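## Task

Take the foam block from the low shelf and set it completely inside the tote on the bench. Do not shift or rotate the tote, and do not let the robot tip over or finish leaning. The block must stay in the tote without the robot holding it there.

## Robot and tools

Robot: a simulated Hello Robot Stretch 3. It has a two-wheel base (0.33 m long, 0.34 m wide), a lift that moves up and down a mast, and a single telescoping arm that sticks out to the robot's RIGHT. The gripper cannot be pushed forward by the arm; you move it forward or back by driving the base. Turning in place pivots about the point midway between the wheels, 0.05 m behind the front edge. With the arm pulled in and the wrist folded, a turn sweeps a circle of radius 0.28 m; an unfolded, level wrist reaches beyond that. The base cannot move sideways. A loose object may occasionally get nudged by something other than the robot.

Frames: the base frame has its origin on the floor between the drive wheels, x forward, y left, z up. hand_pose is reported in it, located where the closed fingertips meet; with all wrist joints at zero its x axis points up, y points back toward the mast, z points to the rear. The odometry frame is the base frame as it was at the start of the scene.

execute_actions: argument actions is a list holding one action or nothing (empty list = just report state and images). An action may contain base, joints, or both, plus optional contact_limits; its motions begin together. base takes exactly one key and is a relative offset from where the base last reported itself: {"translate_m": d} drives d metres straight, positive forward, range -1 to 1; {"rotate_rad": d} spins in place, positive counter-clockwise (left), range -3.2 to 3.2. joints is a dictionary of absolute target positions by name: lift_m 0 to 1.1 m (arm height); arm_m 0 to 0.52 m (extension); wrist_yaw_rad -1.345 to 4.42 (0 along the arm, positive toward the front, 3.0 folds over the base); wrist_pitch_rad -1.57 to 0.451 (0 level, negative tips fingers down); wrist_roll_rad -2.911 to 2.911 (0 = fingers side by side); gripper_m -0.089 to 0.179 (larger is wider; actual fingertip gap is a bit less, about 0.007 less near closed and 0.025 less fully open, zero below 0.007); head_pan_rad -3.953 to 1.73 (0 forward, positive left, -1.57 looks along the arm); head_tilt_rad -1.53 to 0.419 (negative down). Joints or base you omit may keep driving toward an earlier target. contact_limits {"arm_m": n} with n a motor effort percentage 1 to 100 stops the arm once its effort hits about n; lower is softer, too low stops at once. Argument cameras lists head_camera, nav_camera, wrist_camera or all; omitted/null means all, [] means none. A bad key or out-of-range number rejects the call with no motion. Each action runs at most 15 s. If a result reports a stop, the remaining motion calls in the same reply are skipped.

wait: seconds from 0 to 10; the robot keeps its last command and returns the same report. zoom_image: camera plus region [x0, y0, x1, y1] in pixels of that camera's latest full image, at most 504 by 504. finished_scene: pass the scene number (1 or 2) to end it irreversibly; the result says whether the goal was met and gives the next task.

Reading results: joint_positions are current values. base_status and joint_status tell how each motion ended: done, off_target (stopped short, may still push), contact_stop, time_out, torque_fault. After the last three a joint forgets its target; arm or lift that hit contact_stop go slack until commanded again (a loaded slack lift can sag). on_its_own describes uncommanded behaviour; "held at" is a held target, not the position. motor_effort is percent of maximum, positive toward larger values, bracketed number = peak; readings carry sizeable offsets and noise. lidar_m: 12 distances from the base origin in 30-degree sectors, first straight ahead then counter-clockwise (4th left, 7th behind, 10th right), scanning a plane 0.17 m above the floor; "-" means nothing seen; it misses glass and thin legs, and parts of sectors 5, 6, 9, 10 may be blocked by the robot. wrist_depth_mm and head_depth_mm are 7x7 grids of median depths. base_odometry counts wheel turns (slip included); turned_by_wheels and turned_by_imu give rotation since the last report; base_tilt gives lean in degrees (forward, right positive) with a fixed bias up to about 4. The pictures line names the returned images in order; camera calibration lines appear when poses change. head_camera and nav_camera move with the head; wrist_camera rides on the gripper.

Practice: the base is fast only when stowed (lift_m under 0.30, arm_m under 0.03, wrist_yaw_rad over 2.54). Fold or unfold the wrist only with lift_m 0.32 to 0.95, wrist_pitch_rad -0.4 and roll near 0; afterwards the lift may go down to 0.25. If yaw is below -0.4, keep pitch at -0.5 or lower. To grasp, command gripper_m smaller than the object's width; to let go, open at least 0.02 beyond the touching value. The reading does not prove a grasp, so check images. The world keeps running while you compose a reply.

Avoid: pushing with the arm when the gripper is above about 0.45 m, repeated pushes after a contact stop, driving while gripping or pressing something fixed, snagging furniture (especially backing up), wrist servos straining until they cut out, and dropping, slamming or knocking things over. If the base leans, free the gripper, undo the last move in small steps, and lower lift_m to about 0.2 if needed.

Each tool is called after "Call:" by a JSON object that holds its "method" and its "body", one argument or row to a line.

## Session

Call:
{"method": "execute_actions", "body": {
  "actions": []
}}

Scene clock: 0.00 s.
base_odometry: x=+0.000 y=+0.000 heading=+0.000 (m, m, rad; odometry frame)
turned_by_wheels: +0.000 (rad since the last result)
turned_by_imu: +0.000 (rad since the last result)
base_tilt: forward=+0.2 right=-0.5 (deg)
lidar_m: 1.75 1.29 2.28 1.97 2.15 1.41 1.47 2.00 2.16 2.31 0.87 1.64
head_depth_mm: 1561 1575 1588 1618 1317 959 773 / 1656 1665 1682 1692 1668 979 1719 / 1731 1755 1796 1789 1770 988 1834 / 1824 1851 1891 1889 1839 1003 1930 / 1940 1985 2015 2023 2001 1010 2083 / 2049 2133 2156 2195 2210 1100 2190 / 2053 2280 2322 2343 2371 1202 2155
base_status: not commanded
joint_positions: lift_m=+0.582 arm_m=-0.002 wrist_yaw_rad=+2.955 wrist_pitch_rad=-0.376 wrist_roll_rad=-0.002 gripper_m=+0.037 head_pan_rad=+0.011 head_tilt_rad=-0.012
joint_status: not commanded
motor_effort: left_wheel=-1 right_wheel=+0 lift_m=+24 arm_m=+0 wrist_yaw_rad=+0 wrist_pitch_rad=+8 wrist_roll_rad=+1 gripper_m=+0 head_pan_rad=+0 head_tilt_rad=+1 (%)
hand_pose: x=+0.0212 y=+0.0829 z=+0.6037 quat_wxyz=(+0.197, +0.703, +0.068, +0.680) (m; base frame)
wrist_depth_mm: - - - - - - - / - - - - - - - / - - - - - - - / - - - - - - - / - - - - - - - / 952 940 - 906 - 891 893 / 821 822 789 795 773 771 765
pictures: head_camera (sideways: a quarter turn clockwise sets it upright), nav_camera (sideways: a quarter turn counterclockwise sets it upright), wrist_camera
camera_calibration (this result's frames):
head_camera: T_world_to_cam=[[-0.0545044, 0.0410347, -0.99767, 1.32672], [-0.0590567, 0.997274, 0.0442448, -0.0580329], [0.996766, 0.0613306, -0.0519324, 0.0211405], [0, 0, 0, 1]] pos_world=[0.0478126, 0.00213671, 1.32729]
nav_camera: T_world_to_cam=[[0.0478359, -0.0249288, 0.998544, -1.25616], [0.0178404, -0.999508, -0.0258075, 0.0790953], [0.998696, 0.019049, -0.0473676, 0.0139612], [0, 0, 0, 1]] pos_world=[0.0447353, 0.0474759, 1.25703]
wrist_camera: T_world_to_cam=[[0.980314, -0.194319, -0.0349881, 0.01527], [-0.135274, -0.531932, -0.835912, 0.583846], [0.143822, 0.82419, -0.547747, 0.424376], [0, 0, 0, 1]] pos_world=[0.00297527, -0.0362328, 0.721029]
Images, in order (width x height): head_camera 896x504, nav_camera 672x504, wrist_camera 644x364.

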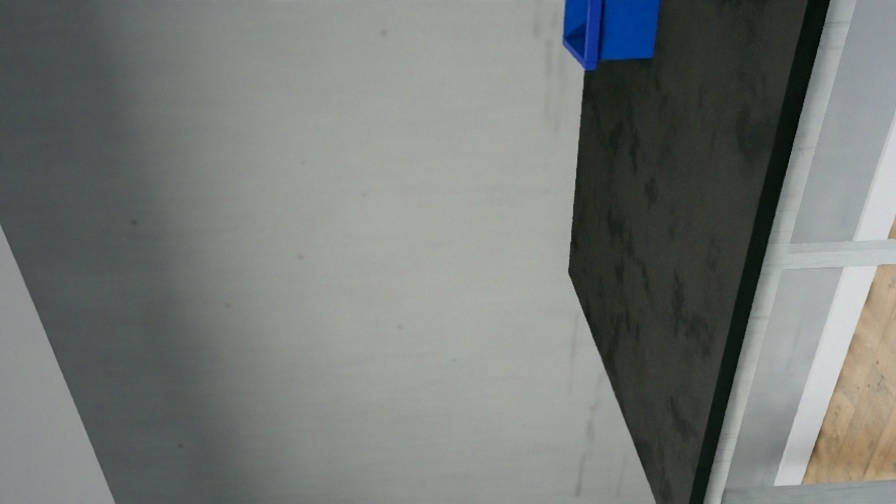

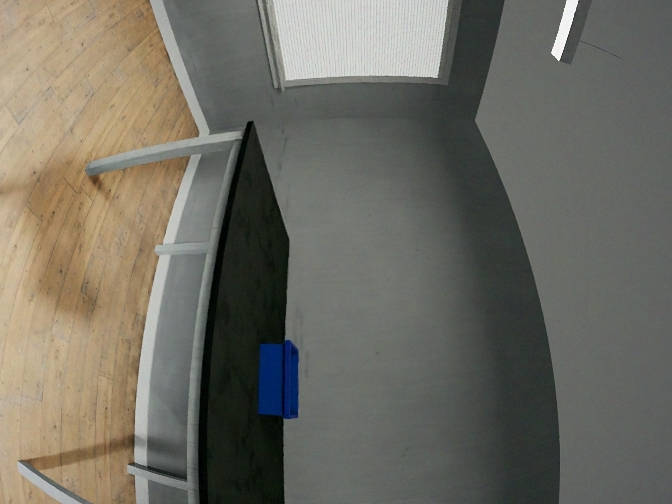

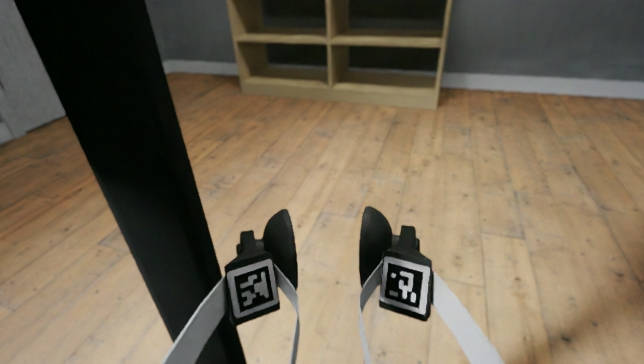

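Call:
{"method": "execute_actions", "body": {
  "actions": [
    {"joints":{"head_pan_rad":-0.45,"head_tilt_rad":-0.5,"lift_m":0.45}}
  ],
  "cameras": ["head_camera"]
}}

Call:
{"method": "execute_actions", "body": {
  "actions": [
    {"joints":{"head_pan_rad":1.35,"head_tilt_rad":-0.5,"lift_m":0.27}}
  ],
  "cameras": ["head_camera","nav_camera"]
}}

Scene clock: 6.37 s.
base_odometry: x=+0.000 y=+0.000 heading=+0.000 (m, m, rad; odometry frame)
turned_by_wheels: +0.000 (rad since the last result)
turned_by_imu: +0.000 (rad since the last result)
base_tilt: forward=+0.2 right=-0.4 (deg)
lidar_m: 1.75 1.29 2.28 1.96 2.15 1.42 1.46 2.00 2.17 2.31 0.87 1.65
head_depth_mm: 1412 1495 1101 863 1867 1546 1299 / 1414 1524 1128 866 1932 1549 1308 / 1414 1549 1139 875 1943 1557 1299 / 1422 1520 1159 880 1971 1586 1319 / 1435 1526 1159 886 1976 1585 1330 / 1438 1540 1164 895 2008 1588 1335 / 1446 1574 1239 901 2018 1610 1343
base_status: not commanded
joint_positions: lift_m=+0.450 arm_m=-0.002 wrist_yaw_rad=+2.955 wrist_pitch_rad=-0.377 wrist_roll_rad=-0.002 gripper_m=+0.037 head_pan_rad=-0.443 head_tilt_rad=-0.494
joint_status: all done
motor_effort: left_wheel=-1(0) right_wheel=+0(1) lift_m=+21(21) arm_m=+0(0) wrist_yaw_rad=+0(1) wrist_pitch_rad=+9(8) wrist_roll_rad=+1(1) gripper_m=+1(0) head_pan_rad=-4(32) head_tilt_rad=-3(20) (%)
hand_pose: x=+0.0212 y=+0.0828 z=+0.4721 quat_wxyz=(+0.197, +0.703, +0.068, +0.680) (m; base frame)
wrist_depth_mm: - - - - - - - / - - - - - - - / - - - - - - - / - - - - - - - / 937 917 942 897 885 874 863 / 774 759 - 752 - 720 708 / 662 659 656 647 627 629 622
pictures: head_camera (sideways: a quarter turn clockwise sets it upright)
camera_calibration (this result's frames):
head_camera: T_world_to_cam=[[-0.443164, 0.256262, -0.859032, 1.148], [0.40776, 0.911022, 0.0614135, -0.0831986], [0.798335, -0.323062, -0.508225, 0.616215], [0, 0, 0, 1]] pos_world=[0.0507335, -0.0193187, 1.30446]
Images, in order (width x height): head_camera 896x504.

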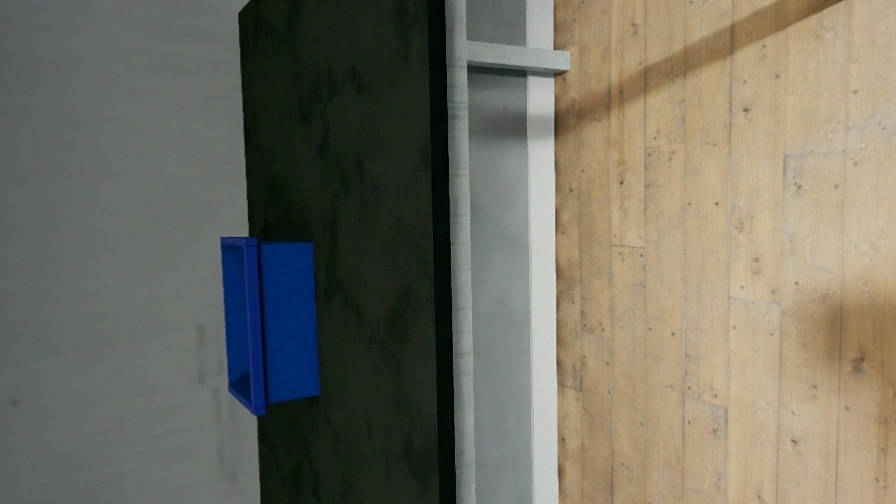

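Scene clock: 8.83 s.
base_odometry: x=+0.000 y=+0.000 heading=+0.000 (m, m, rad; odometry frame)
turned_by_wheels: +0.000 (rad since the last result)
turned_by_imu: +0.000 (rad since the last result)
base_tilt: forward=+0.2 right=-0.5 (deg)
lidar_m: 1.75 1.29 2.28 1.97 2.15 1.41 1.47 2.00 2.16 2.31 0.87 1.64
head_depth_mm: 1880 2001 2150 2323 1906 1547 1293 / 1911 2101 2166 2188 1924 1567 1303 / 1942 2130 2244 2247 1943 1564 1309 / 2006 2208 2265 2263 1949 1574 1319 / 2045 2230 2359 2394 1986 1581 1325 / 2118 2312 2422 2452 1995 1609 1332 / 2185 2374 2651 2695 2028 1620 1346
base_status: not commanded
joint_positions: lift_m=+0.270 arm_m=-0.002 wrist_yaw_rad=+2.955 wrist_pitch_rad=-0.377 wrist_roll_rad=-0.002 gripper_m=+0.037 head_pan_rad=+1.343 head_tilt_rad=-0.494
joint_status: all done
motor_effort: left_wheel=+0(0) right_wheel=+0(0) lift_m=+21(21) arm_m=+0(0) wrist_yaw_rad=+1(1) wrist_pitch_rad=+9(9) wrist_roll_rad=+1(1) gripper_m=-1(1) head_pan_rad=+3(48) head_tilt_rad=-2(1) (%)
hand_pose: x=+0.0212 y=+0.0828 z=+0.2921 quat_wxyz=(+0.197, +0.703, +0.068, +0.680) (m; base frame)
wrist_depth_mm: - - - - - - - / - - - - - - - / - - - 988 961 943 923 / 813 - 765 750 748 732 711 / 639 632 642 619 626 601 589 / 543 534 - 533 - 501 495 / 468 - - - 440 439 433
pictures: head_camera (sideways: a quarter turn clockwise sets it upright), nav_camera (sideways: a quarter turn counterclockwise sets it upright)
camera_calibration (this result's frames):
head_camera: T_world_to_cam=[[-0.155918, -0.487764, -0.858939, 1.14613], [-0.97701, 0.204155, 0.0614175, -0.0747567], [0.1454, 0.848768, -0.508382, 0.620402], [0, 0, 0, 1]] pos_world=[0.0154583, 0.0477266, 1.30445]
nav_camera: T_world_to_cam=[[0.13895, 0.486216, 0.862721, -1.07929], [0.972411, -0.231825, -0.0259638, 0.0734593], [0.187376, 0.842527, -0.505013, 0.614538], [0, 0, 0, 1]] pos_world=[-0.0366149, 0.0240337, 1.24339]
Images, in order (width x height): head_camera 896x504, nav_camera 672x504.

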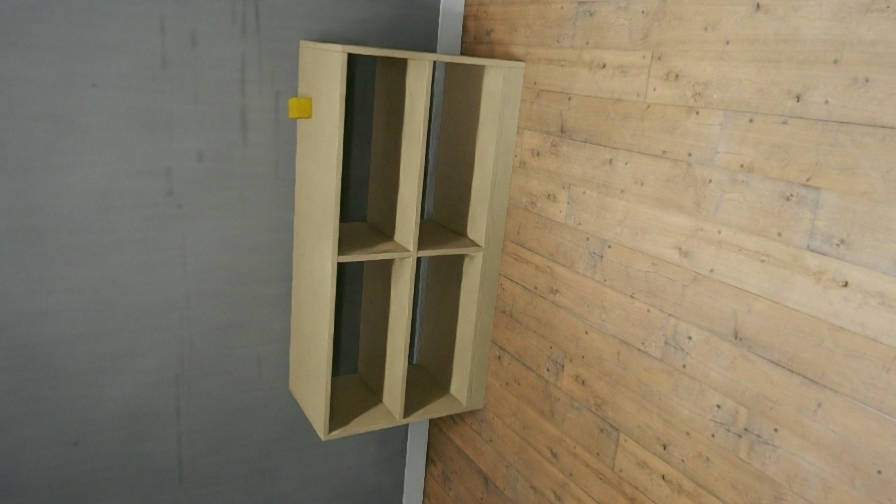

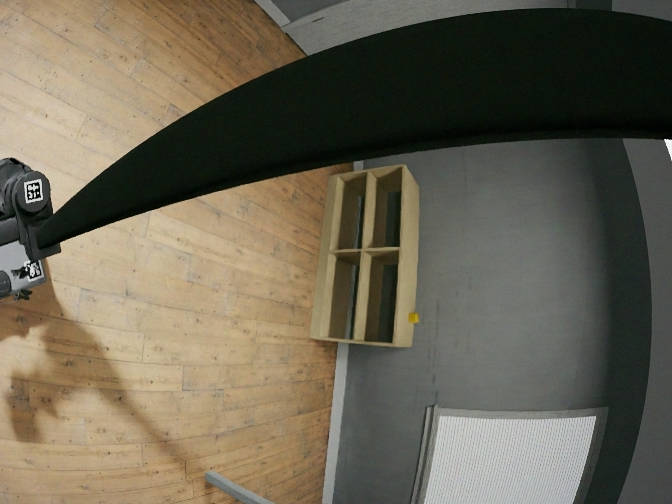

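Call:
{"method": "execute_actions", "body": {
  "actions": [
    {"base":{"rotate_rad":1.235},"joints":{"head_pan_rad":-1.6,"head_tilt_rad":-0.8}}
  ],
  "cameras": []
}}

Call:
{"method": "execute_actions", "body": {
  "actions": [
    {"base":{"translate_m":1.0}}
  ],
  "cameras": []
}}

Call:
{"method": "execute_actions", "body": {
  "actions": [
    {"base":{"translate_m":0.42}}
  ],
  "cameras": []
}}

Call:
{"method": "execute_actions", "body": {
  "actions": [
    {"base":{"rotate_rad":1.51},"joints":{"lift_m":0.75,"wrist_pitch_rad":-0.4}}
  ],
  "cameras": ["head_camera"]
}}

Call:
{"method": "execute_actions", "body": {
  "actions": [
    {"joints":{"wrist_yaw_rad":0,"gripper_m":0.15,"arm_m":0.15}}
  ],
  "cameras": ["head_camera","wrist_camera"]
}}

Scene clock: 21.60 s.
base_odometry: x=+0.000 y=+0.000 heading=+1.235 (m, m, rad; odometry frame)
turned_by_wheels: +1.235 (rad since the last result)
turned_by_imu: +1.214 (rad since the last result)
base_tilt: forward=+0.3 right=-0.4 (deg)
lidar_m: 1.87 2.23 2.08 1.42 1.57 2.48 2.16 2.09 0.87 1.69 1.29 2.29
head_depth_mm: 1027 799 1879 1725 1456 1279 1140 / 1046 811 1911 1729 1475 1285 1140 / 1032 827 1938 1737 1495 1301 1154 / 1029 835 1961 1754 1494 1296 1146 / 1041 849 1993 1784 1493 1315 1159 / 1122 860 2011 1813 1521 1318 1166 / 1148 874 2058 1798 1518 1328 1170
base_status: done
joint_positions: lift_m=+0.270 arm_m=-0.002 wrist_yaw_rad=+2.955 wrist_pitch_rad=-0.377 wrist_roll_rad=-0.002 gripper_m=+0.037 head_pan_rad=-1.593 head_tilt_rad=-0.791
joint_status: all done
motor_effort: left_wheel=-5(11) right_wheel=+5(12) lift_m=+21(21) arm_m=+0(0) wrist_yaw_rad=+0(0) wrist_pitch_rad=+9(9) wrist_roll_rad=+1(1) gripper_m=+0(1) head_pan_rad=-4(49) head_tilt_rad=-3(18) (%)
hand_pose: x=+0.0212 y=+0.0828 z=+0.2921 quat_wxyz=(+0.197, +0.703, +0.068, +0.680) (m; base frame)
wrist_depth_mm: - - - - - - - / - - - - - - - / - - - 977 972 952 916 / 808 - 788 763 729 733 726 / 657 628 648 613 630 593 587 / 542 532 - 533 - 505 497 / 465 - - - 445 439 430
pictures: none
No camera images: the call's "cameras" was empty. Leave "cameras" out to get every camera's image.

Scene clock: 26.60 s.
base_odometry: x=+0.330 y=+0.944 heading=+1.235 (m, m, rad; odometry frame)
turned_by_wheels: +0.000 (rad since the last result)
turned_by_imu: +0.000 (rad since the last result)
base_tilt: forward=+0.2 right=-0.5 (deg)
lidar_m: 0.99 0.99 1.89 1.87 1.83 2.20 3.16 1.64 1.87 0.96 1.61 0.90
head_depth_mm: 1030 1838 2026 1701 1465 1283 1134 / 1042 1861 2018 1715 1469 1287 1148 / 1061 972 1941 1664 1482 1293 1149 / 1658 1890 2069 1768 1487 1298 1150 / 1687 1918 2110 1779 1506 1307 1162 / 1703 1968 2117 1775 1527 1317 1166 / 1725 1966 2138 1791 1531 1325 1173
base_status: done
joint_positions: lift_m=+0.270 arm_m=-0.002 wrist_yaw_rad=+2.955 wrist_pitch_rad=-0.377 wrist_roll_rad=-0.002 gripper_m=+0.037 head_pan_rad=-1.593 head_tilt_rad=-0.791
joint_status: not commanded
motor_effort: left_wheel=-5(10) right_wheel=+5(12) lift_m=+21(21) arm_m=+0(0) wrist_yaw_rad=+0(1) wrist_pitch_rad=+9(9) wrist_roll_rad=+1(1) gripper_m=-1(1) head_pan_rad=-4(3) head_tilt_rad=-3(2) (%)
hand_pose: x=+0.0212 y=+0.0828 z=+0.2921 quat_wxyz=(+0.197, +0.703, +0.068, +0.680) (m; base frame)
wrist_depth_mm: - - - - - - - / - - - - - - - / - - - - 943 952 905 / 817 - 777 759 752 732 717 / 644 618 657 620 629 592 595 / 546 528 - 533 - 503 506 / 463 - - - 435 433 430
pictures: none
No camera images: the call's "cameras" was empty. Leave "cameras" out to get every camera's image.

Scene clock: 29.67 s.
base_odometry: x=+0.469 y=+1.340 heading=+1.234 (m, m, rad; odometry frame)
turned_by_wheels: +0.000 (rad since the last result)
turned_by_imu: +0.000 (rad since the last result)
base_tilt: forward=+0.2 right=-0.5 (deg)
lidar_m: 0.81 0.59 1.06 1.81 1.79 2.05 3.57 2.03 1.08 1.92 1.10 0.53
head_depth_mm: 1659 1872 2026 1716 1456 1279 1126 / 1689 1911 2083 1722 1471 1290 1139 / 1697 1941 2093 1758 1490 1288 1147 / 1722 1947 2136 1771 1499 1298 1149 / 1738 2000 2145 1772 1512 1311 1165 / 1772 2024 2164 1774 1516 1325 1165 / 1760 1903 1935 1790 1532 1325 1168
base_status: done
joint_positions: lift_m=+0.270 arm_m=-0.002 wrist_yaw_rad=+2.955 wrist_pitch_rad=-0.377 wrist_roll_rad=-0.002 gripper_m=+0.037 head_pan_rad=-1.593 head_tilt_rad=-0.791
joint_status: not commanded
motor_effort: left_wheel=-5(10) right_wheel=+5(12) lift_m=+21(21) arm_m=+0(0) wrist_yaw_rad=-1(0) wrist_pitch_rad=+9(9) wrist_roll_rad=+1(1) gripper_m=+0(0) head_pan_rad=-3(4) head_tilt_rad=-3(3) (%)
hand_pose: x=+0.0212 y=+0.0828 z=+0.2921 quat_wxyz=(+0.197, +0.703, +0.068, +0.680) (m; base frame)
wrist_depth_mm: - - - - - 955 928 / - - - - - 996 969 / - - - - 961 839 741 / 799 - 770 754 754 733 628 / 644 628 642 629 634 601 575 / 541 525 - 539 - 507 499 / 464 - - - 438 440 436
pictures: none
No camera images: the call's "cameras" was empty. Leave "cameras" out to get every camera's image.

Scene clock: 34.87 s.
base_odometry: x=+0.469 y=+1.340 heading=+2.744 (m, m, rad; odometry frame)
turned_by_wheels: +1.510 (rad since the last result)
turned_by_imu: +1.485 (rad since the last result)
base_tilt: forward=+0.2 right=-0.4 (deg)
lidar_m: 1.81 1.78 1.89 3.54 2.48 1.08 1.92 1.15 0.53 0.89 0.59 1.07
head_depth_mm: 766 867 1007 904 823 972 - / 770 874 1012 908 832 993 - / 771 882 1022 918 835 1178 - / 779 886 1029 927 842 1116 1107 / 782 891 1033 935 851 1203 1144 / 787 900 1051 943 858 1212 1164 / 792 905 1060 956 871 1247 1168
base_status: done
joint_positions: lift_m=+0.750 arm_m=-0.002 wrist_yaw_rad=+2.955 wrist_pitch_rad=-0.415 wrist_roll_rad=-0.002 gripper_m=+0.037 head_pan_rad=-1.593 head_tilt_rad=-0.791
joint_status: all done
motor_effort: left_wheel=-5(13) right_wheel=+5(12) lift_m=+27(28) arm_m=+0(0) wrist_yaw_rad=+0(1) wrist_pitch_rad=+8(10) wrist_roll_rad=+1(1) gripper_m=+1(0) head_pan_rad=-3(4) head_tilt_rad=-4(3) (%)
hand_pose: x=+0.0204 y=+0.0783 z=+0.7632 quat_wxyz=(+0.210, +0.701, +0.081, +0.676) (m; base frame)
wrist_depth_mm: - - - - - - - / - - - - - - - / - - - - - - - / - - - - - - - / - - - - - - - / - - - - - - - / 992 984 942 964 923 932 929
pictures: head_camera (sideways: a quarter turn clockwise sets it upright)
camera_calibration (this result's frames):
head_camera: T_world_to_cam=[[0.0582233, 0.738262, -0.671996, 0.901148], [0.997687, -0.0193793, 0.0651517, -0.0916392], [0.0350762, -0.674235, -0.737683, 0.919357], [0, 0, 0, 1]] pos_world=[0.00671187, -0.0471967, 1.28973]
Images, in order (width x height): head_camera 896x504.

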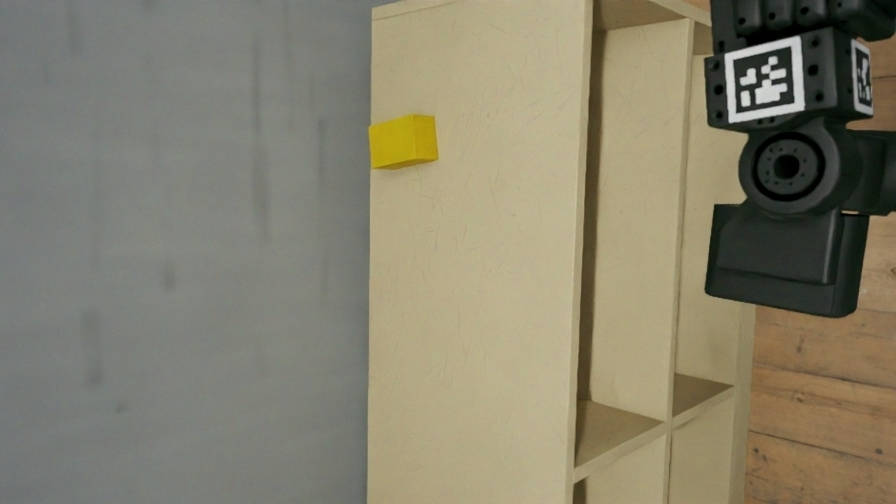

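Scene clock: 37.33 s.
base_odometry: x=+0.469 y=+1.340 heading=+2.744 (m, m, rad; odometry frame)
turned_by_wheels: +0.000 (rad since the last result)
turned_by_imu: +0.000 (rad since the last result)
base_tilt: forward=+0.3 right=-0.4 (deg)
lidar_m: 1.81 1.78 1.89 3.57 2.48 1.08 1.92 1.15 0.53 0.89 0.59 1.07
head_depth_mm: 763 869 1009 925 - - 1134 / 769 873 1009 919 - 1164 1138 / 772 882 1022 947 - 1198 1143 / 779 885 1029 952 1031 1197 1150 / 783 894 1043 939 852 1203 1160 / 788 899 1049 947 861 1214 1173 / 788 908 1056 951 869 1246 1172
base_status: not commanded
joint_positions: lift_m=+0.750 arm_m=+0.150 wrist_yaw_rad=+0.002 wrist_pitch_rad=-0.415 wrist_roll_rad=-0.002 gripper_m=+0.150 head_pan_rad=-1.593 head_tilt_rad=-0.791
joint_status: all done
motor_effort: left_wheel=-6(6) right_wheel=+6(6) lift_m=+28(27) arm_m=+3(4) wrist_yaw_rad=-1(1) wrist_pitch_rad=+9(8) wrist_roll_rad=+1(1) gripper_m=+2(81) head_pan_rad=-4(3) head_tilt_rad=-2(3) (%)
hand_pose: x=-0.0211 y=-0.5195 z=+0.7632 quat_wxyz=(+0.693, +0.147, -0.691, -0.145) (m; base frame)
wrist_depth_mm: 501 481 468 465 447 433 427 / 542 526 514 500 486 472 462 / 598 582 571 551 536 513 499 / 512 497 488 481 429 469 533 / 411 424 403 399 378 402 396 / 348 - 342 337 335 328 326 / 305 293 298 294 289 286 281
pictures: head_camera (sideways: a quarter turn clockwise sets it upright), wrist_camera
camera_calibration (this result's frames):
head_camera: T_world_to_cam=[[0.0582235, 0.738262, -0.671996, 0.901148], [0.997687, -0.0193795, 0.0651517, -0.0916392], [0.035076, -0.674235, -0.737683, 0.919357], [0, 0, 0, 1]] pos_world=[0.00671186, -0.0471967, 1.28973]
wrist_camera: T_world_to_cam=[[-0.99936, 0.00915352, -0.0345939, 0.00887205], [0.0334905, 0.579801, -0.81407, 0.955432], [0.012606, -0.814707, -0.579736, 0.184602], [0, 0, 0, 1]] pos_world=[-0.0254587, -0.403644, 0.885116]
Images, in order (width x height): head_camera 896x504, wrist_camera 644x364.

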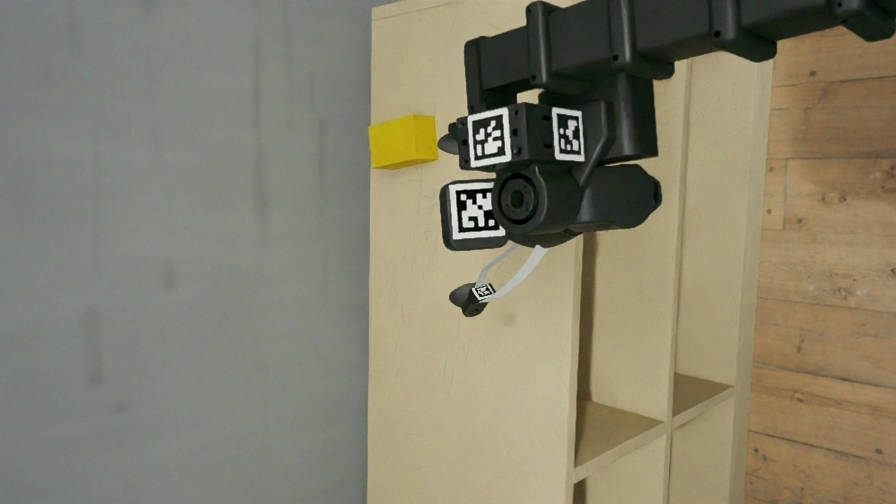

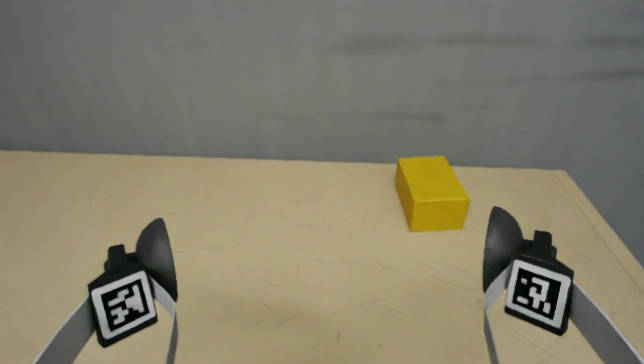

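Call:
{"method": "execute_actions", "body": {
  "actions": [
    {"base":{"translate_m":-0.125},"joints":{"wrist_pitch_rad":-1.0,"arm_m":0.46,"lift_m":0.8}}
  ],
  "cameras": ["head_camera","wrist_camera"]
}}

Scene clock: 45.27 s.
base_odometry: x=+0.584 y=+1.292 heading=+2.744 (m, m, rad; odometry frame)
turned_by_wheels: +0.000 (rad since the last result)
turned_by_imu: +0.000 (rad since the last result)
base_tilt: forward=+0.3 right=-0.4 (deg)
lidar_m: 1.93 1.88 2.09 3.56 2.32 0.97 1.80 1.14 0.47 0.78 0.66 1.17
head_depth_mm: 755 852 972 - - 1258 1133 / 757 835 - 894 812 1160 1136 / 761 827 1039 916 817 1149 1148 / 761 854 1018 912 842 1180 1152 / 771 876 1023 936 852 1191 1165 / 780 882 1031 942 854 1207 1168 / 782 893 1042 952 863 1192 1173
base_status: done
joint_positions: lift_m=+0.800 arm_m=+0.460 wrist_yaw_rad=+0.000 wrist_pitch_rad=-1.006 wrist_roll_rad=-0.002 gripper_m=+0.150 head_pan_rad=-1.593 head_tilt_rad=-0.791
joint_status: all done
motor_effort: left_wheel=-5(11) right_wheel=+5(8) lift_m=+27(28) arm_m=+3(6) wrist_yaw_rad=+0(1) wrist_pitch_rad=+3(9) wrist_roll_rad=+1(1) gripper_m=+0(0) head_pan_rad=-4(4) head_tilt_rad=-3(4) (%)
hand_pose: x=-0.0216 y=-0.7215 z=+0.7092 quat_wxyz=(+0.620, +0.341, -0.618, -0.341) (m; base frame)
wrist_depth_mm: 267 259 251 246 239 232 225 / 332 321 310 299 290 280 271 / 312 307 357 358 357 355 341 / 292 291 288 237 286 282 429 / 274 276 274 225 268 268 578 / 261 - 258 213 254 255 827 / 249 244 246 241 241 241 240
pictures: head_camera (sideways: a quarter turn clockwise sets it upright), wrist_camera
camera_calibration (this result's frames):
head_camera: T_world_to_cam=[[0.058225, 0.738262, -0.671996, 0.901148], [0.997687, -0.0193816, 0.0651517, -0.0916392], [0.0350747, -0.674235, -0.737683, 0.919357], [0, 0, 0, 1]] pos_world=[0.00671176, -0.0471967, 1.28973]
wrist_camera: T_world_to_cam=[[-0.999336, 0.0286445, -0.0225245, 0.0138982], [0.0347568, 0.934958, -0.353052, 0.957965], [0.0109465, -0.3536, -0.935333, 0.57359], [0, 0, 0, 1]] pos_world=[-0.0256857, -0.693234, 0.875022]
Images, in order (width x height): head_camera 896x504, wrist_camera 644x364.

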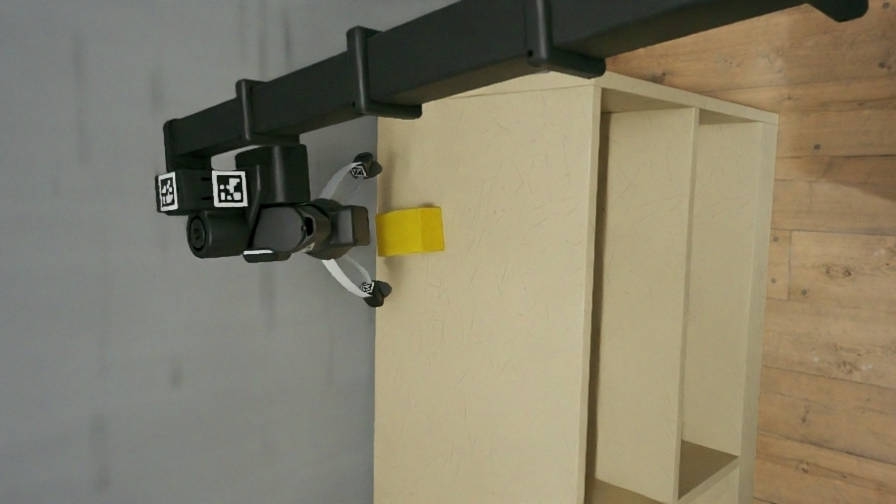

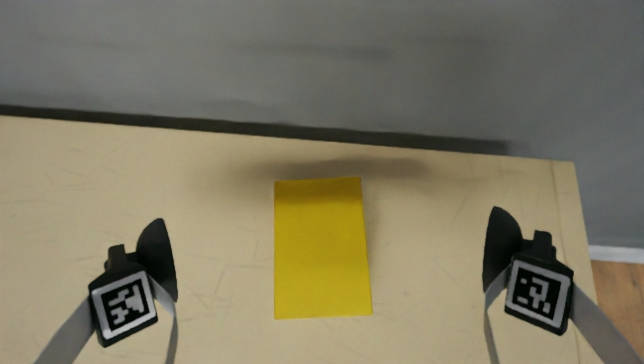

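Call:
{"method": "execute_actions", "body": {
  "actions": [
    {"joints":{"arm_m":0.472,"lift_m":0.724,"gripper_m":0.12}}
  ],
  "cameras": ["wrist_camera"]
}}

Call:
{"method": "execute_actions", "body": {
  "actions": [
    {"joints":{"gripper_m":0.03}}
  ],
  "cameras": []
}}

Call:
{"method": "execute_actions", "body": {
  "actions": [
    {"joints":{"lift_m":0.76}}
  ],
  "cameras": ["wrist_camera"]
}}

Scene clock: 49.73 s.
base_odometry: x=+0.584 y=+1.292 heading=+2.744 (m, m, rad; odometry frame)
turned_by_wheels: +0.000 (rad since the last result)
turned_by_imu: +0.000 (rad since the last result)
base_tilt: forward=+0.2 right=-0.5 (deg)
lidar_m: 1.94 1.88 2.09 3.57 2.33 0.96 1.80 1.14 0.47 0.78 0.66 1.17
head_depth_mm: 752 855 996 1161 - - 1136 / 757 859 973 917 816 1154 1141 / 760 859 - 914 816 1151 1146 / 764 870 1021 903 839 1181 1153 / 770 881 1026 939 852 1181 1158 / 776 889 1032 948 858 1211 1167 / 779 891 1042 951 860 1207 1178
base_status: not commanded
joint_positions: lift_m=+0.724 arm_m=+0.472 wrist_yaw_rad=+0.000 wrist_pitch_rad=-1.006 wrist_roll_rad=-0.002 gripper_m=+0.120 head_pan_rad=-1.593 head_tilt_rad=-0.791
joint_status: all done
motor_effort: left_wheel=-6(6) right_wheel=+5(5) lift_m=+21(23) arm_m=+2(4) wrist_yaw_rad=+1(0) wrist_pitch_rad=+4(3) wrist_roll_rad=+1(1) gripper_m=+0(81) head_pan_rad=-4(3) head_tilt_rad=-3(3) (%)
hand_pose: x=-0.0216 y=-0.7334 z=+0.6335 quat_wxyz=(+0.620, +0.341, -0.618, -0.341) (m; base frame)
wrist_depth_mm: 248 244 236 228 224 217 210 / 283 286 276 280 272 263 256 / 222 221 219 217 216 213 212 / 209 206 203 156 203 202 199 / 197 197 192 147 192 193 189 / 187 187 182 140 179 - 180 / 178 175 172 134 171 171 170
pictures: wrist_camera
camera_calibration (this result's frames):
wrist_camera: T_world_to_cam=[[-0.999336, 0.0286529, -0.0225146, 0.0125335], [0.0347573, 0.935081, -0.352725, 0.942256], [0.0109464, -0.353273, -0.935456, 0.498853], [0, 0, 0, 1]] pos_world=[-0.0256858, -0.705214, 0.799295]
Images, in order (width x height): wrist_camera 644x364.

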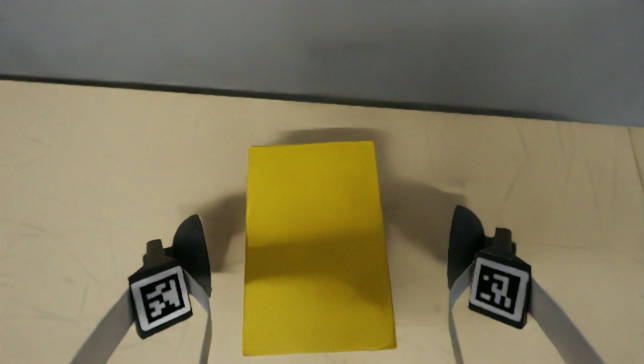

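Scene clock: 51.13 s.
base_odometry: x=+0.584 y=+1.292 heading=+2.744 (m, m, rad; odometry frame)
turned_by_wheels: +0.000 (rad since the last result)
turned_by_imu: +0.000 (rad since the last result)
base_tilt: forward=+0.2 right=-0.5 (deg)
lidar_m: 1.94 1.88 2.09 3.55 2.33 0.97 1.80 1.14 0.47 0.78 0.66 1.17
head_depth_mm: 750 854 994 1156 - - 1132 / 757 861 976 916 815 1150 1141 / 761 859 - 914 820 1154 1149 / 767 872 1021 909 840 1181 1150 / 770 877 1025 937 849 1194 1157 / 776 882 1031 941 858 1214 1170 / 779 892 1042 954 862 1199 1167
base_status: not commanded
joint_positions: lift_m=+0.724 arm_m=+0.472 wrist_yaw_rad=+0.000 wrist_pitch_rad=-1.007 wrist_roll_rad=-0.002 gripper_m=+0.031 head_pan_rad=-1.593 head_tilt_rad=-0.791
joint_status: all done
motor_effort: left_wheel=-5(4) right_wheel=+4(5) lift_m=+21(21) arm_m=+2(2) wrist_yaw_rad=-1(1) wrist_pitch_rad=+3(4) wrist_roll_rad=+1(1) gripper_m=-16(89) head_pan_rad=-3(4) head_tilt_rad=-3(4) (%)
hand_pose: x=-0.0216 y=-0.7333 z=+0.6334 quat_wxyz=(+0.620, +0.342, -0.618, -0.341) (m; base frame)
wrist_depth_mm: 248 243 237 229 223 218 211 / 283 285 280 282 272 263 254 / 221 220 219 218 215 213 212 / 209 206 205 153 200 201 200 / 197 196 193 144 169 191 189 / 187 186 139 137 137 181 180 / 178 176 173 132 170 172 171
pictures: none
No camera images: the call's "cameras" was empty. Leave "cameras" out to get every camera's image.

Scene clock: 52.27 s.
base_odometry: x=+0.584 y=+1.292 heading=+2.744 (m, m, rad; odometry frame)
turned_by_wheels: +0.000 (rad since the last result)
turned_by_imu: +0.000 (rad since the last result)
base_tilt: forward=+0.2 right=-0.4 (deg)
lidar_m: 1.94 1.88 2.10 3.55 2.33 0.97 1.80 1.13 0.47 0.78 0.66 1.17
head_depth_mm: 756 856 992 1151 - 1253 1135 / 755 850 971 892 815 1153 1145 / 765 850 1044 908 819 1154 1144 / 766 857 1013 906 839 1171 1153 / 770 879 1021 936 849 1188 1156 / 776 883 1031 943 856 1219 1166 / 780 891 1041 951 861 1195 1165
base_status: not commanded
joint_positions: lift_m=+0.760 arm_m=+0.472 wrist_yaw_rad=+0.000 wrist_pitch_rad=-1.008 wrist_roll_rad=-0.002 gripper_m=+0.031 head_pan_rad=-1.593 head_tilt_rad=-0.791
joint_status: all done
motor_effort: left_wheel=-5(5) right_wheel=+5(5) lift_m=+28(29) arm_m=+3(2) wrist_yaw_rad=+1(0) wrist_pitch_rad=+4(4) wrist_roll_rad=+1(1) gripper_m=-16(14) head_pan_rad=-4(4) head_tilt_rad=-3(4) (%)
hand_pose: x=-0.0216 y=-0.7331 z=+0.6690 quat_wxyz=(+0.620, +0.342, -0.618, -0.341) (m; base frame)
wrist_depth_mm: 250 243 237 230 224 219 211 / 314 302 291 282 272 263 255 / 262 262 258 258 311 315 313 / 248 247 244 153 238 239 240 / 233 232 230 145 187 226 224 / 221 220 139 138 137 216 214 / 211 209 205 132 202 205 203
pictures: wrist_camera
camera_calibration (this result's frames):
wrist_camera: T_world_to_cam=[[-0.999336, 0.028687, -0.022471, 0.0133187], [0.0347573, 0.935614, -0.351308, 0.953898], [0.0109462, -0.351856, -0.93599, 0.53358], [0, 0, 0, 1]] pos_world=[-0.0256858, -0.705119, 0.834837]
Images, in order (width x height): wrist_camera 644x364.

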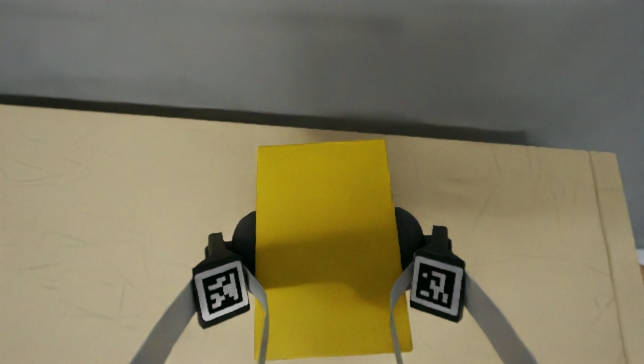

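Call:
{"method": "execute_actions", "body": {
  "actions": [
    {"joints":{"lift_m":1.095,"arm_m":0.0,"head_pan_rad":-2.4,"head_tilt_rad":-0.6},"base":{"translate_m":-0.3}}
  ],
  "cameras": []
}}

Call:
{"method": "execute_actions", "body": {
  "actions": [
    {"base":{"rotate_rad":-1.375},"joints":{"wrist_pitch_rad":-0.5}}
  ],
  "cameras": ["nav_camera"]
}}

Call:
{"method": "execute_actions", "body": {
  "actions": [
    {"base":{"translate_m":-0.8},"joints":{"head_pan_rad":-1.9,"head_tilt_rad":-0.7}}
  ]
}}

Scene clock: 64.60 s.
base_odometry: x=+0.860 y=+1.176 heading=+2.744 (m, m, rad; odometry frame)
turned_by_wheels: +0.000 (rad since the last result)
turned_by_imu: +0.001 (rad since the last result)
base_tilt: forward=+0.2 right=-0.5 (deg)
lidar_m: 2.23 2.11 2.58 1.89 1.95 0.71 1.51 1.09 0.86 0.46 0.46 0.88
head_depth_mm: - - 1636 1887 1694 1418 1214 / - - 1437 1661 1706 1423 1226 / - - 1270 1452 1629 1432 1225 / - 1063 1123 1329 1467 1444 1238 / - 976 1011 - 1320 1408 1241 / - 912 - - 1223 1317 1257 / - - - - - 1194 1239
base_status: done
joint_positions: lift_m=+1.095 arm_m=+0.000 wrist_yaw_rad=+0.000 wrist_pitch_rad=-1.008 wrist_roll_rad=-0.002 gripper_m=+0.031 head_pan_rad=-2.393 head_tilt_rad=-0.606
joint_status: all done
motor_effort: left_wheel=-5(10) right_wheel=+5(5) lift_m=+28(27) arm_m=-2(2) wrist_yaw_rad=+0(1) wrist_pitch_rad=+5(4) wrist_roll_rad=+1(1) gripper_m=-15(16) head_pan_rad=-4(42) head_tilt_rad=+2(12) (%)
hand_pose: x=-0.0216 y=-0.2614 z=+1.0039 quat_wxyz=(+0.620, +0.342, -0.618, -0.342) (m; base frame)
wrist_depth_mm: 744 763 739 802 767 753 742 / 700 712 700 974 930 918 880 / 660 653 656 - - - - / 860 887 629 153 - - - / - - 879 144 - - - / - - 139 137 137 - - / - - - 131 - - -
pictures: none
No camera images: the call's "cameras" was empty. Leave "cameras" out to get every camera's image.

Scene clock: 67.73 s.
base_odometry: x=+0.860 y=+1.176 heading=+1.369 (m, m, rad; odometry frame)
turned_by_wheels: -1.375 (rad since the last result)
turned_by_imu: -1.352 (rad since the last result)
base_tilt: forward=+0.2 right=-0.4 (deg)
lidar_m: 0.46 0.88 1.43 2.24 2.32 3.53 1.89 0.71 1.46 1.51 0.96 0.85
head_depth_mm: - - 924 2110 1700 1411 1215 / - - 887 2123 1702 1426 1225 / - - 858 1942 1630 1364 1231 / - 1156 890 1913 1690 1412 1232 / - 1186 992 - 1706 1467 1240 / - 1199 - - 1676 1475 1250 / - - - - - 1478 1255
base_status: done
joint_positions: lift_m=+1.095 arm_m=+0.000 wrist_yaw_rad=+0.000 wrist_pitch_rad=-0.521 wrist_roll_rad=-0.002 gripper_m=+0.031 head_pan_rad=-2.393 head_tilt_rad=-0.606
joint_status: all done
motor_effort: left_wheel=+4(9) right_wheel=-5(8) lift_m=+27(28) arm_m=-2(2) wrist_yaw_rad=+0(1) wrist_pitch_rad=+12(12) wrist_roll_rad=+1(1) gripper_m=-14(16) head_pan_rad=-4(4) head_tilt_rad=+1(2) (%)
hand_pose: x=-0.0215 y=-0.3555 z=+1.0851 quat_wxyz=(+0.684, +0.183, -0.682, -0.182) (m; base frame)
wrist_depth_mm: 763 967 - - - - 972 / 756 999 - - - - - / 760 - - - - - - / 815 - - 153 - - - / 841 - - 145 - - - / 853 - 139 137 136 - - / 873 - - 132 - - -
pictures: nav_camera (sideways: a quarter turn counterclockwise sets it upright)
camera_calibration (this result's frames):
nav_camera: T_world_to_cam=[[-0.455819, -0.388601, 0.800761, -0.994878], [-0.673756, 0.738527, -0.0251239, 0.0824038], [-0.58162, -0.550969, -0.598457, 0.740801], [0, 0, 0, 1]] pos_world=[0.0329009, -0.0393094, 1.24207]
Images, in order (width x height): nav_camera 672x504.

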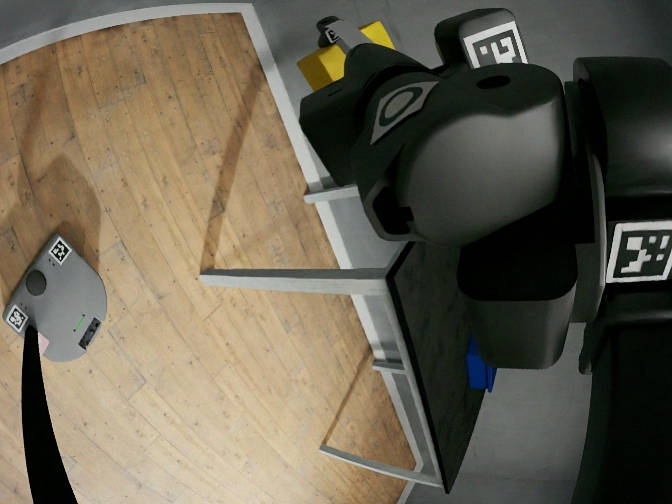

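Scene clock: 76.97 s.
base_odometry: x=+0.700 y=+0.392 heading=+1.369 (m, m, rad; odometry frame)
turned_by_wheels: +0.000 (rad since the last result)
turned_by_imu: +0.001 (rad since the last result)
base_tilt: forward=+0.2 right=-0.6 (deg)
lidar_m: 1.26 1.56 2.48 1.94 2.20 2.86 1.09 1.44 1.27 1.23 0.51 1.61
head_depth_mm: - - - - 500 1346 1169 / - - - - 1473 1352 1172 / - - - - 510 1359 1187 / - - - - 1495 1374 1200 / - - - - - 1369 1202 / - - - - - 1400 1208 / - - - - 497 1396 1188
base_status: done
joint_positions: lift_m=+1.095 arm_m=+0.000 wrist_yaw_rad=+0.000 wrist_pitch_rad=-0.521 wrist_roll_rad=-0.002 gripper_m=+0.031 head_pan_rad=-1.907 head_tilt_rad=-0.691
joint_status: all done
motor_effort: left_wheel=+5(5) right_wheel=-4(9) lift_m=+28(27) arm_m=-2(2) wrist_yaw_rad=+0(1) wrist_pitch_rad=+12(12) wrist_roll_rad=+1(1) gripper_m=-15(14) head_pan_rad=+3(34) head_tilt_rad=-3(9) (%)
hand_pose: x=-0.0215 y=-0.3555 z=+1.0851 quat_wxyz=(+0.684, +0.183, -0.682, -0.182) (m; base frame)
wrist_depth_mm: - - - 975 926 866 836 / - - - 707 698 677 666 / - - 572 569 550 551 533 / - 523 475 153 444 456 449 / - 410 397 145 263 386 383 / 380 358 139 137 137 340 338 / - - 310 132 293 306 298
pictures: head_camera (sideways: a quarter turn clockwise sets it upright), nav_camera (sideways: a quarter turn counterclockwise sets it upright), wrist_camera
camera_calibration (this result's frames):
head_camera: T_world_to_cam=[[0.260077, 0.617655, -0.742201, 0.991408], [0.94508, -0.320405, 0.0645287, -0.0905157], [-0.197949, -0.718222, -0.667063, 0.82893], [0, 0, 0, 1]] pos_world=[-0.00821163, -0.0459936, 1.29461]
nav_camera: T_world_to_cam=[[-0.243319, -0.618749, 0.746958, -0.926043], [-0.939989, 0.34034, -0.0242748, 0.0829196], [-0.2392, -0.708039, -0.664428, 0.82453], [0, 0, 0, 1]] pos_world=[0.049847, -0.0174095, 1.24157]
wrist_camera: T_world_to_cam=[[-0.999343, 0.0144434, -0.0332467, 0.0185452], [0.0344679, 0.662569, -0.748208, 1.08041], [0.0112216, -0.748862, -0.662631, 0.618193], [0, 0, 0, 1]] pos_world=[-0.0256434, -0.25317, 1.21862]
Images, in order (width x height): head_camera 896x504, nav_camera 672x504, wrist_camera 644x364.

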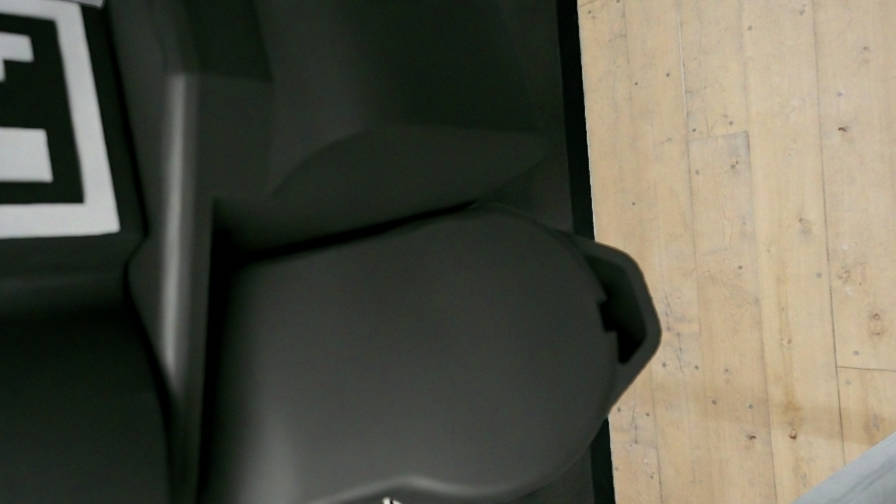

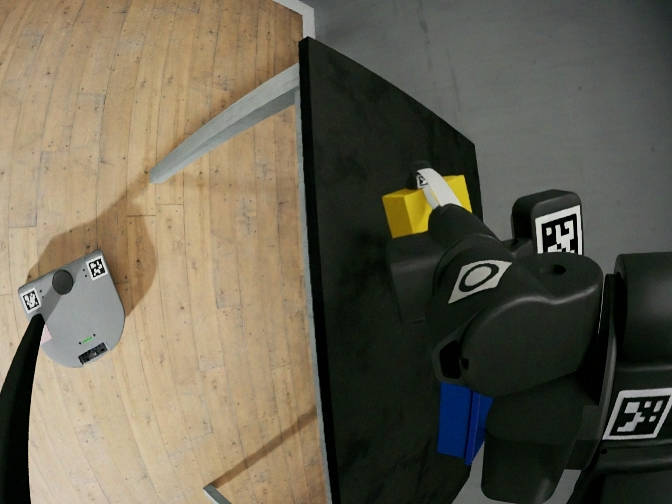

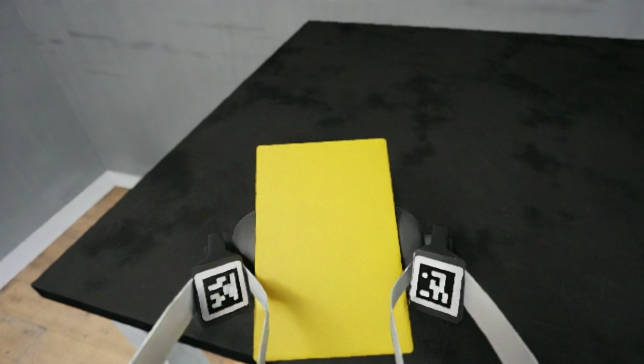

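Call:
{"method": "execute_actions", "body": {
  "actions": [
    {"base":{"translate_m":-0.42},"joints":{"head_pan_rad":-1.45,"head_tilt_rad":-0.55,"wrist_pitch_rad":-0.3}}
  ],
  "cameras": []
}}

Call:
{"method": "execute_actions", "body": {
  "actions": [
    {"base":{"rotate_rad":-0.24},"joints":{"arm_m":0.12}}
  ]
}}

Scene clock: 86.30 s.
base_odometry: x=+0.616 y=-0.019 heading=+1.369 (m, m, rad; odometry frame)
turned_by_wheels: +0.000 (rad since the last result)
turned_by_imu: +0.001 (rad since the last result)
base_tilt: forward=+0.2 right=-0.6 (deg)
lidar_m: 1.67 1.96 2.61 1.98 2.35 2.49 0.68 1.24 1.14 1.15 1.29 0.78
head_depth_mm: - - - - - - 371 / 976 - 343 - - 428 374 / 1010 1125 964 643 541 442 385 / 1053 1154 982 700 545 446 404 / 1092 1214 994 709 550 449 1224 / 1141 1270 1010 716 554 453 1265 / 1194 1341 1032 725 561 467 1298
base_status: done
joint_positions: lift_m=+1.095 arm_m=+0.000 wrist_yaw_rad=+0.000 wrist_pitch_rad=-0.323 wrist_roll_rad=-0.002 gripper_m=+0.031 head_pan_rad=-1.457 head_tilt_rad=-0.557
joint_status: all done
motor_effort: left_wheel=+5(5) right_wheel=-4(9) lift_m=+27(27) arm_m=-2(1) wrist_yaw_rad=+0(0) wrist_pitch_rad=+13(13) wrist_roll_rad=+1(1) gripper_m=-14(15) head_pan_rad=+3(33) head_tilt_rad=+2(13) (%)
hand_pose: x=-0.0215 y=-0.3805 z=+1.1293 quat_wxyz=(+0.699, +0.114, -0.697, -0.114) (m; base frame)
wrist_depth_mm: - - 937 862 810 739 721 / - - - 923 878 808 750 / - - 943 891 621 581 751 / 722 686 671 153 443 438 419 / 553 543 513 145 308 462 425 / 448 442 139 137 137 423 415 / 384 378 363 132 347 365 354
pictures: none
No camera images: the call's "cameras" was empty. Leave "cameras" out to get every camera's image.

Scene clock: 88.43 s.
base_odometry: x=+0.616 y=-0.019 heading=+1.130 (m, m, rad; odometry frame)
turned_by_wheels: -0.240 (rad since the last result)
turned_by_imu: -0.236 (rad since the last result)
base_tilt: forward=+0.2 right=-0.5 (deg)
lidar_m: 1.67 1.68 2.66 1.98 2.09 2.81 2.45 0.68 1.17 1.15 1.21 0.78
head_depth_mm: - - - 663 531 437 372 / - - - 659 536 440 374 / 953 1043 683 692 540 442 376 / 973 1069 977 699 545 447 378 / 987 1092 998 709 550 449 388 / 1008 1107 1012 716 555 452 399 / 1025 1123 1031 727 560 456 402
base_status: done
joint_positions: lift_m=+1.095 arm_m=+0.120 wrist_yaw_rad=+0.000 wrist_pitch_rad=-0.323 wrist_roll_rad=-0.002 gripper_m=+0.031 head_pan_rad=-1.457 head_tilt_rad=-0.557
joint_status: all done
motor_effort: left_wheel=+5(9) right_wheel=-4(10) lift_m=+28(28) arm_m=+3(3) wrist_yaw_rad=+0(1) wrist_pitch_rad=+12(13) wrist_roll_rad=+1(1) gripper_m=-15(15) head_pan_rad=+4(3) head_tilt_rad=+2(1) (%)
hand_pose: x=-0.0215 y=-0.5001 z=+1.1294 quat_wxyz=(+0.699, +0.114, -0.697, -0.114) (m; base frame)
wrist_depth_mm: 759 740 730 709 720 699 688 / 803 796 772 778 757 737 722 / 856 863 842 825 792 789 772 / 700 678 675 153 519 474 621 / 544 538 514 144 243 365 487 / 447 443 140 137 137 396 415 / 381 380 361 131 345 362 354
pictures: head_camera (sideways: a quarter turn clockwise sets it upright), nav_camera (sideways: a quarter turn counterclockwise sets it upright), wrist_camera
camera_calibration (this result's frames):
head_camera: T_world_to_cam=[[-0.0225808, 0.564374, -0.82521, 1.10134], [0.989369, 0.131225, 0.062674, -0.0883824], [0.14366, -0.815023, -0.561338, 0.689311], [0, 0, 0, 1]] pos_world=[0.0132857, -0.0481645, 1.30131]
nav_camera: T_world_to_cam=[[0.038077, -0.557474, 0.829321, -1.03512], [-0.994051, -0.105881, -0.0255332, 0.0848921], [0.102043, -0.823415, -0.558189, 0.684244], [0, 0, 0, 1]] pos_world=[0.0539791, -0.00464991, 1.24256]
wrist_camera: T_world_to_cam=[[-0.999343, 0.00759305, -0.0354501, 0.0211758], [0.034466, 0.50228, -0.864018, 1.26001], [0.0112453, -0.864672, -0.502211, 0.300166], [0, 0, 0, 1]] pos_world=[-0.0256411, -0.373493, 1.24017]
Images, in order (width x height): head_camera 896x504, nav_camera 672x504, wrist_camera 644x364.

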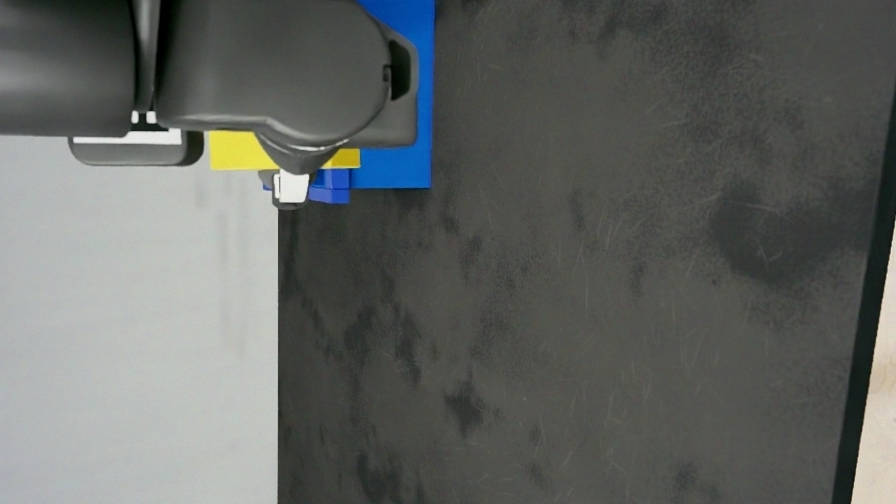

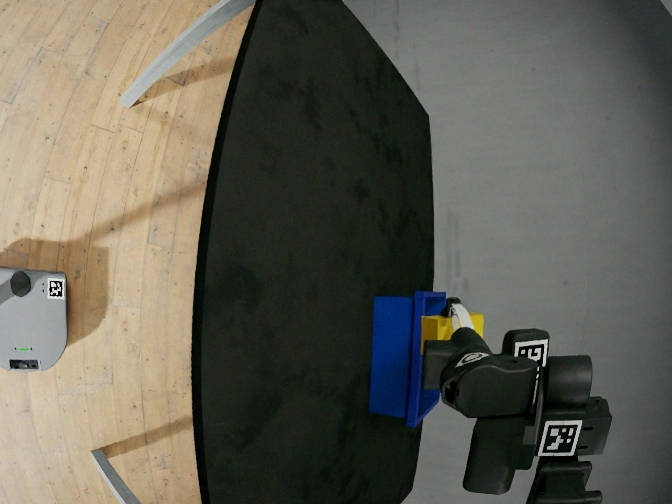

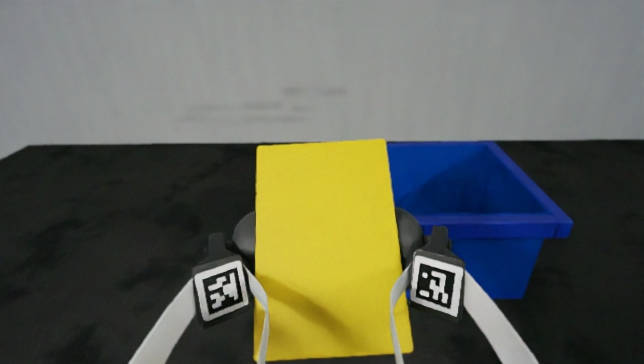

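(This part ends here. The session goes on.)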